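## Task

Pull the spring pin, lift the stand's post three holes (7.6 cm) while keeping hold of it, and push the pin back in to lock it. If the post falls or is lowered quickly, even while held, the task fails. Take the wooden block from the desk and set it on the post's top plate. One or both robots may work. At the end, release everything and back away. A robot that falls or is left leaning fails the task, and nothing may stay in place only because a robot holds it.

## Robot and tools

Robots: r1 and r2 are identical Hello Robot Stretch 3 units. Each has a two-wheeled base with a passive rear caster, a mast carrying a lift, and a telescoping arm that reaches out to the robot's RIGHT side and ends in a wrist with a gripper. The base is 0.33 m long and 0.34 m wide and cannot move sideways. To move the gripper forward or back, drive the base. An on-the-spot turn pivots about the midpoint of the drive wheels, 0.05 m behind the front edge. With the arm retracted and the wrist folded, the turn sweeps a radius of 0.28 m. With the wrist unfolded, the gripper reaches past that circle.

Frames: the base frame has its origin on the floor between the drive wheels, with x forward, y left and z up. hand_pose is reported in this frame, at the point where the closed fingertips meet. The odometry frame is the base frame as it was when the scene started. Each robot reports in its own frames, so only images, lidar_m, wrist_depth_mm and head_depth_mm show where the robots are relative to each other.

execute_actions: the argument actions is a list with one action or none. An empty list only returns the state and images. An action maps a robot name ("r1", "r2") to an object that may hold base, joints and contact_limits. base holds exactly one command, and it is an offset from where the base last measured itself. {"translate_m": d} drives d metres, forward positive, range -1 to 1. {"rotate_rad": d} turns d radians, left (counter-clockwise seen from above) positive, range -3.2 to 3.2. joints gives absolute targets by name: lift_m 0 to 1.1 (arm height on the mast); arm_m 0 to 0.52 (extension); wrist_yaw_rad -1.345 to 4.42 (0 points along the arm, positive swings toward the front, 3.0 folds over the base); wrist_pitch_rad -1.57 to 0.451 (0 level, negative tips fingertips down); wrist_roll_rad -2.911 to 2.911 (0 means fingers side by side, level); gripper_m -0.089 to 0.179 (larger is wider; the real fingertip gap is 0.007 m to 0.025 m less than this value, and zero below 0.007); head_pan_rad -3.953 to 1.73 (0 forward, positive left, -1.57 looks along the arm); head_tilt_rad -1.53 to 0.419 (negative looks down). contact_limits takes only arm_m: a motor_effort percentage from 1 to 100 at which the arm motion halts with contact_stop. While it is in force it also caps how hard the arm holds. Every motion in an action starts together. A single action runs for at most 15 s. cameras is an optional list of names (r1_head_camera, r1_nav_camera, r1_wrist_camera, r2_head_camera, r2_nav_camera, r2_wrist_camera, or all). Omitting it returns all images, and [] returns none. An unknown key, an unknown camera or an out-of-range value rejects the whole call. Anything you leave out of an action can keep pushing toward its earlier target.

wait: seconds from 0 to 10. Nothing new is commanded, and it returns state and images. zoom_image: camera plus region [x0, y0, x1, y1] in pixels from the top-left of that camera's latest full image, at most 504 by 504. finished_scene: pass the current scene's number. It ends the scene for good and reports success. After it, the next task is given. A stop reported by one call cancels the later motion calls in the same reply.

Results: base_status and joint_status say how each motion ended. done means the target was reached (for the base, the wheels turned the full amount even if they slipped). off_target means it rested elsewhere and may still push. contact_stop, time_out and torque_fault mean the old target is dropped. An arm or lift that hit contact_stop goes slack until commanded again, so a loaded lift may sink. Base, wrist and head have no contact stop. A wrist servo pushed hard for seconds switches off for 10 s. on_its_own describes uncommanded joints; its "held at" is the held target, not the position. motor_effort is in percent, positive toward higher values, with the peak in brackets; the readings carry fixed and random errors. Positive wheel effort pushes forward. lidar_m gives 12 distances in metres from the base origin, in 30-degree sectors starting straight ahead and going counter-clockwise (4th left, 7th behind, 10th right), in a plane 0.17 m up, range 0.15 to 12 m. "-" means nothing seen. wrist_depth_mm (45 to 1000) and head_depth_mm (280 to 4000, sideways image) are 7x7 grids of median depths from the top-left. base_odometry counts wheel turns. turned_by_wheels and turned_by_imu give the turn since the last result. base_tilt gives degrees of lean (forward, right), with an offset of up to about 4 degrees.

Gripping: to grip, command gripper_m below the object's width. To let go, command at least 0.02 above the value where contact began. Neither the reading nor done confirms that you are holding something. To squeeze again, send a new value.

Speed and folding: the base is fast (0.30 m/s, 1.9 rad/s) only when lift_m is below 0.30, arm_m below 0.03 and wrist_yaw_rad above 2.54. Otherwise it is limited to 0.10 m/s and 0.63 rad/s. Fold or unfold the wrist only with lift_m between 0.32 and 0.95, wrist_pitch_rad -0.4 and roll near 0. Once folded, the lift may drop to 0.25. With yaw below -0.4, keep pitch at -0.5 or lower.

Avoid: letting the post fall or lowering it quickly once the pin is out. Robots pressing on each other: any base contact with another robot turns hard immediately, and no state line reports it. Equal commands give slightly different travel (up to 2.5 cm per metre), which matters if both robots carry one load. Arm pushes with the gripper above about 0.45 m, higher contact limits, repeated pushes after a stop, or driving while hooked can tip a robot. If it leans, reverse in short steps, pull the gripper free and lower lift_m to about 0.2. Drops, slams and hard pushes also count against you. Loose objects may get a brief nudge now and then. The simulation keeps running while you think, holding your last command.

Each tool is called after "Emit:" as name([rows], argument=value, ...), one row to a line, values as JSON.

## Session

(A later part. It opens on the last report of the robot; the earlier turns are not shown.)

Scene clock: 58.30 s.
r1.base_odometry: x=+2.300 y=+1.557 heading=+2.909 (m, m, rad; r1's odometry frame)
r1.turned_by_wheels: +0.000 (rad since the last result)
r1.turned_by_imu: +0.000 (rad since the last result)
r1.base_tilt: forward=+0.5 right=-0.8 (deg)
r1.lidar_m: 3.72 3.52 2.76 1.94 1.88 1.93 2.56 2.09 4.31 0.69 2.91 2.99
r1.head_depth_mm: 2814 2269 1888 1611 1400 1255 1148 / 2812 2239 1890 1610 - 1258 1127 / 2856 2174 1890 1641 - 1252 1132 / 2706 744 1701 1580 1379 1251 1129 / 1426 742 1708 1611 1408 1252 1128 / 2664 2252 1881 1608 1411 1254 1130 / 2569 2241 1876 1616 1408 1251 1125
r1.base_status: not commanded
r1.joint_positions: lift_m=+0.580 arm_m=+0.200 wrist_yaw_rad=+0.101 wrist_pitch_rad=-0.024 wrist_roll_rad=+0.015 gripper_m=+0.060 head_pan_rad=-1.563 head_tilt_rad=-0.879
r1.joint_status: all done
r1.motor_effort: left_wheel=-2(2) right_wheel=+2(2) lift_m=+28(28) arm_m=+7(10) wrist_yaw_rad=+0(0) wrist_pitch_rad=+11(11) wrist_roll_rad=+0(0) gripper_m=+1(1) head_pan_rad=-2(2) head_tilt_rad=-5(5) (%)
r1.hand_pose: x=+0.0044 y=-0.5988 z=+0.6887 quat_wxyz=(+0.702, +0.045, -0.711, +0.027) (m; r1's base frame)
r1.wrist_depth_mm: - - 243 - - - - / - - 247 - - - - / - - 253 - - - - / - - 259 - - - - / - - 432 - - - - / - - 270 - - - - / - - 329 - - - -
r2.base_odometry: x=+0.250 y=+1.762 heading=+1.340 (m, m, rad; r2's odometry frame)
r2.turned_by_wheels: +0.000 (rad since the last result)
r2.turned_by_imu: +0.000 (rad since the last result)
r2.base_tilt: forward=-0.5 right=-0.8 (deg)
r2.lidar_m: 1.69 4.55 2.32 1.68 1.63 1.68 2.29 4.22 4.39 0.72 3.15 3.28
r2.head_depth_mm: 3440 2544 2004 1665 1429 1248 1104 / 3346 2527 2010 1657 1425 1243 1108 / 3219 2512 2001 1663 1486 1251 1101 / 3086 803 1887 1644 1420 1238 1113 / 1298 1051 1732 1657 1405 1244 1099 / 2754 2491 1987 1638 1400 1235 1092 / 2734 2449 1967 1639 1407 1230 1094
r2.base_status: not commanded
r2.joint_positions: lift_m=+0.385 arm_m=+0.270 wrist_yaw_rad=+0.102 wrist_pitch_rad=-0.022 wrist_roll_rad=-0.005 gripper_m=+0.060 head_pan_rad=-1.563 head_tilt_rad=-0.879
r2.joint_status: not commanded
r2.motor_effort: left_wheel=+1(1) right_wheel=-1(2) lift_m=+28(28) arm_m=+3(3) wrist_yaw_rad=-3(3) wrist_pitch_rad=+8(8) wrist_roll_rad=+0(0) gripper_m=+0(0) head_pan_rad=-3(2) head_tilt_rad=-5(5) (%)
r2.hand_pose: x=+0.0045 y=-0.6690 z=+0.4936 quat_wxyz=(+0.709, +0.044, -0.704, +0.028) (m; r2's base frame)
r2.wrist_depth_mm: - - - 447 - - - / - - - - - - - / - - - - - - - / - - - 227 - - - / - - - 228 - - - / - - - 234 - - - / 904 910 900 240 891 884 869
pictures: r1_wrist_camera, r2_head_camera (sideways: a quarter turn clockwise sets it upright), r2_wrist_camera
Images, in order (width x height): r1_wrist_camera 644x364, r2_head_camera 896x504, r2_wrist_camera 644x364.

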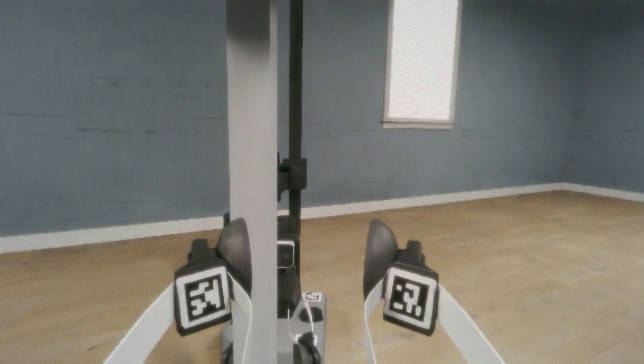

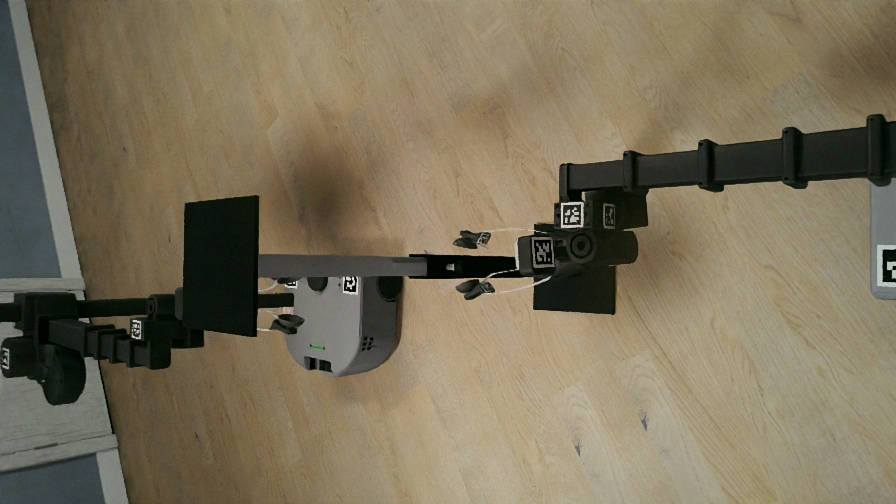

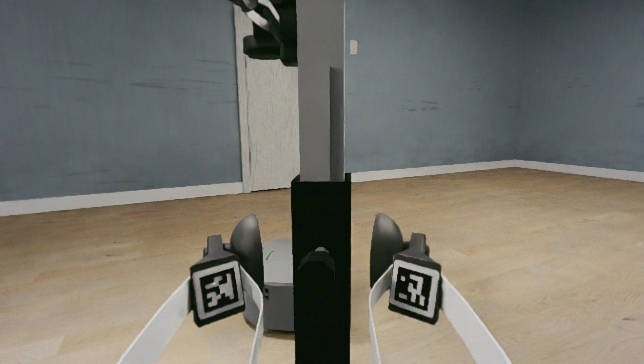

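Emit:
execute_actions([
  {"r1":{"base":{"translate_m":0.055}},"r2":{"joints":{"lift_m":0.365}}},
], cameras=[])

Emit:
execute_actions([
  {"r1":{"joints":{"arm_m":0.30}},"r2":{"joints":{"arm_m":0.315}}},
], cameras=["r1_wrist_camera","r2_head_camera","r2_wrist_camera"])

Scene clock: 64.07 s.
r1.base_odometry: x=+2.247 y=+1.570 heading=+2.909 (m, m, rad; r1's odometry frame)
r1.turned_by_wheels: +0.000 (rad since the last result)
r1.turned_by_imu: +0.001 (rad since the last result)
r1.base_tilt: forward=+0.5 right=-0.7 (deg)
r1.lidar_m: 3.67 3.48 2.80 1.98 1.91 1.96 2.61 2.13 4.28 0.68 2.88 2.96
r1.head_depth_mm: 2818 2278 1869 1615 1409 1258 1146 / 2850 2261 1876 1611 - 1258 1127 / 2823 746 1875 1644 - 1251 1134 / 2553 746 1167 1549 1379 1251 1133 / 2717 2190 1755 1610 1404 1248 1128 / 2635 2249 1889 1607 1401 1249 1123 / 2557 2265 1868 1603 1412 1253 1126
r1.base_status: done
r1.joint_positions: lift_m=+0.580 arm_m=+0.200 wrist_yaw_rad=+0.101 wrist_pitch_rad=-0.024 wrist_roll_rad=+0.015 gripper_m=+0.060 head_pan_rad=-1.563 head_tilt_rad=-0.879
r1.joint_status: not commanded
r1.motor_effort: left_wheel=-2(4) right_wheel=+2(7) lift_m=+28(28) arm_m=+6(6) wrist_yaw_rad=+0(0) wrist_pitch_rad=+11(11) wrist_roll_rad=+0(0) gripper_m=+0(1) head_pan_rad=-2(2) head_tilt_rad=-4(4) (%)
r1.hand_pose: x=+0.0044 y=-0.5988 z=+0.6887 quat_wxyz=(+0.702, +0.045, -0.711, +0.027) (m; r1's base frame)
r1.wrist_depth_mm: - - - 237 - - - / - - - 244 - - - / - - - - - - - / - - - 852 - - - / - - - 597 - - - / - - - 608 - - - / - - - 463 - - -
r2.base_odometry: x=+0.250 y=+1.762 heading=+1.340 (m, m, rad; r2's odometry frame)
r2.turned_by_wheels: +0.000 (rad since the last result)
r2.turned_by_imu: +0.001 (rad since the last result)
r2.base_tilt: forward=-0.4 right=-0.8 (deg)
r2.lidar_m: 1.69 4.55 2.33 1.69 1.63 1.68 2.29 4.21 4.40 0.73 3.14 3.25
r2.head_depth_mm: 3422 2531 2011 1666 1431 1246 1106 / 3365 2511 2026 1660 1431 1247 1100 / 3195 2532 2014 1666 1486 1243 1104 / 3066 802 1725 1626 1426 1239 1104 / 1308 1070 1749 1648 1415 1238 1099 / 2841 2454 1976 1648 1405 1230 1093 / 2723 2464 1959 1636 1406 1231 1097
r2.base_status: not commanded
r2.joint_positions: lift_m=+0.365 arm_m=+0.270 wrist_yaw_rad=+0.102 wrist_pitch_rad=-0.022 wrist_roll_rad=-0.005 gripper_m=+0.060 head_pan_rad=-1.563 head_tilt_rad=-0.879
r2.joint_status: all done
r2.motor_effort: left_wheel=+1(1) right_wheel=-2(2) lift_m=+16(28) arm_m=+3(3) wrist_yaw_rad=-3(2) wrist_pitch_rad=+9(9) wrist_roll_rad=+0(0) gripper_m=+0(0) head_pan_rad=-2(3) head_tilt_rad=-4(4) (%)
r2.hand_pose: x=+0.0045 y=-0.6691 z=+0.4744 quat_wxyz=(+0.709, +0.044, -0.704, +0.028) (m; r2's base frame)
r2.wrist_depth_mm: - - - 456 - - - / - - - - - - - / - - - - - - - / - - - 223 - - - / - - - 228 - - - / - - - 235 - - - / 876 869 873 241 858 853 832
pictures: none
No camera images: the call's "cameras" was empty. Leave "cameras" out to get every camera's image.

Scene clock: 66.03 s.
r1.base_odometry: x=+2.247 y=+1.570 heading=+2.909 (m, m, rad; r1's odometry frame)
r1.turned_by_wheels: +0.000 (rad since the last result)
r1.turned_by_imu: +0.000 (rad since the last result)
r1.base_tilt: forward=+0.5 right=-0.6 (deg)
r1.lidar_m: 3.64 3.49 2.81 1.97 1.91 1.96 2.61 2.14 4.25 0.68 2.87 2.95
r1.head_depth_mm: 2795 2254 1874 1620 1411 1256 1147 / 2831 2269 1886 1685 - 1252 1136 / 2820 744 1902 - 1391 1255 1136 / 2541 744 1132 1579 1371 1248 1127 / 2689 2189 1754 1618 1412 1249 1127 / 2634 2251 1886 1609 1404 1252 1129 / 2564 2251 1879 1614 1414 1253 1127
r1.base_status: not commanded
r1.joint_positions: lift_m=+0.580 arm_m=+0.300 wrist_yaw_rad=+0.101 wrist_pitch_rad=-0.024 wrist_roll_rad=+0.015 gripper_m=+0.060 head_pan_rad=-1.563 head_tilt_rad=-0.879
r1.joint_status: all done
r1.motor_effort: left_wheel=-2(2) right_wheel=+2(2) lift_m=+28(28) arm_m=+6(7) wrist_yaw_rad=+1(0) wrist_pitch_rad=+11(11) wrist_roll_rad=+0(0) gripper_m=+0(0) head_pan_rad=-2(2) head_tilt_rad=-5(5) (%)
r1.hand_pose: x=+0.0044 y=-0.6988 z=+0.6887 quat_wxyz=(+0.702, +0.045, -0.711, +0.027) (m; r1's base frame)
r1.wrist_depth_mm: - - - 141 - - - / - - - 144 - - - / - - - 149 - - - / - - - 152 - - - / - - - 155 - - - / - - 466 159 - - - / - - - 164 - - -
r2.base_odometry: x=+0.250 y=+1.762 heading=+1.340 (m, m, rad; r2's odometry frame)
r2.turned_by_wheels: +0.000 (rad since the last result)
r2.turned_by_imu: +0.000 (rad since the last result)
r2.base_tilt: forward=-0.4 right=-0.8 (deg)
r2.lidar_m: 1.69 4.56 2.32 1.69 1.64 1.69 2.30 4.21 4.39 0.73 3.15 3.26
r2.head_depth_mm: 3422 2530 2005 1678 1434 1250 1103 / 3397 2522 2003 1660 1431 1247 1107 / 3234 2507 1996 1668 1446 1272 1100 / 3014 801 1706 1637 1353 1239 1115 / 1297 1031 1748 1649 1420 1241 1102 / 2819 2495 1991 1636 1409 1231 1099 / 2705 2472 1982 1644 1408 1234 1094
r2.base_status: not commanded
r2.joint_positions: lift_m=+0.365 arm_m=+0.315 wrist_yaw_rad=+0.102 wrist_pitch_rad=-0.022 wrist_roll_rad=-0.005 gripper_m=+0.060 head_pan_rad=-1.563 head_tilt_rad=-0.879
r2.joint_status: all done
r2.motor_effort: left_wheel=+1(1) right_wheel=-1(1) lift_m=+16(16) arm_m=+3(4) wrist_yaw_rad=-2(3) wrist_pitch_rad=+8(8) wrist_roll_rad=+0(0) gripper_m=+0(0) head_pan_rad=-3(3) head_tilt_rad=-4(5) (%)
r2.hand_pose: x=+0.0045 y=-0.7141 z=+0.4744 quat_wxyz=(+0.709, +0.044, -0.704, +0.028) (m; r2's base frame)
r2.wrist_depth_mm: - - - 171 - - - / - - - 175 - - - / - - - 179 - - - / - - - 175 - - - / - - - 179 - - - / - - - 183 - - - / 878 875 887 191 869 855 861
pictures: r1_wrist_camera, r2_head_camera (sideways: a quarter turn clockwise sets it upright), r2_wrist_camera
Images, in order (width x height): r1_wrist_camera 644x364, r2_head_camera 896x504, r2_wrist_camera 644x364.

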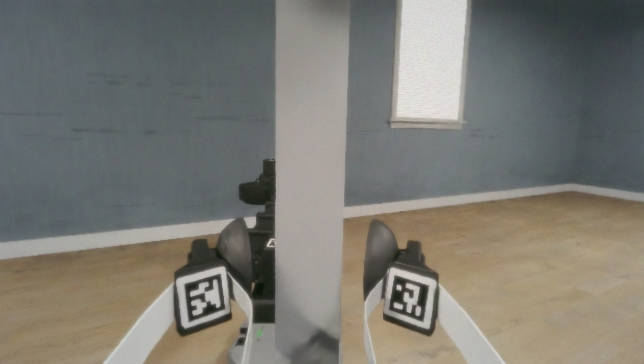

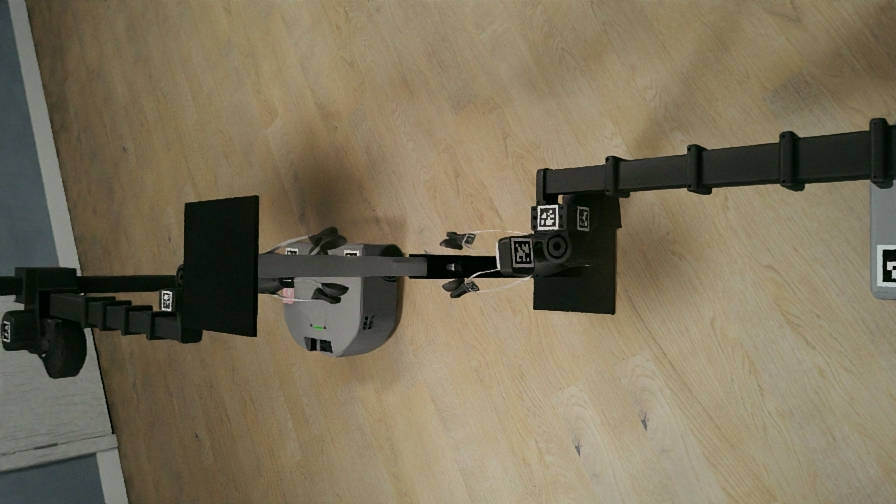

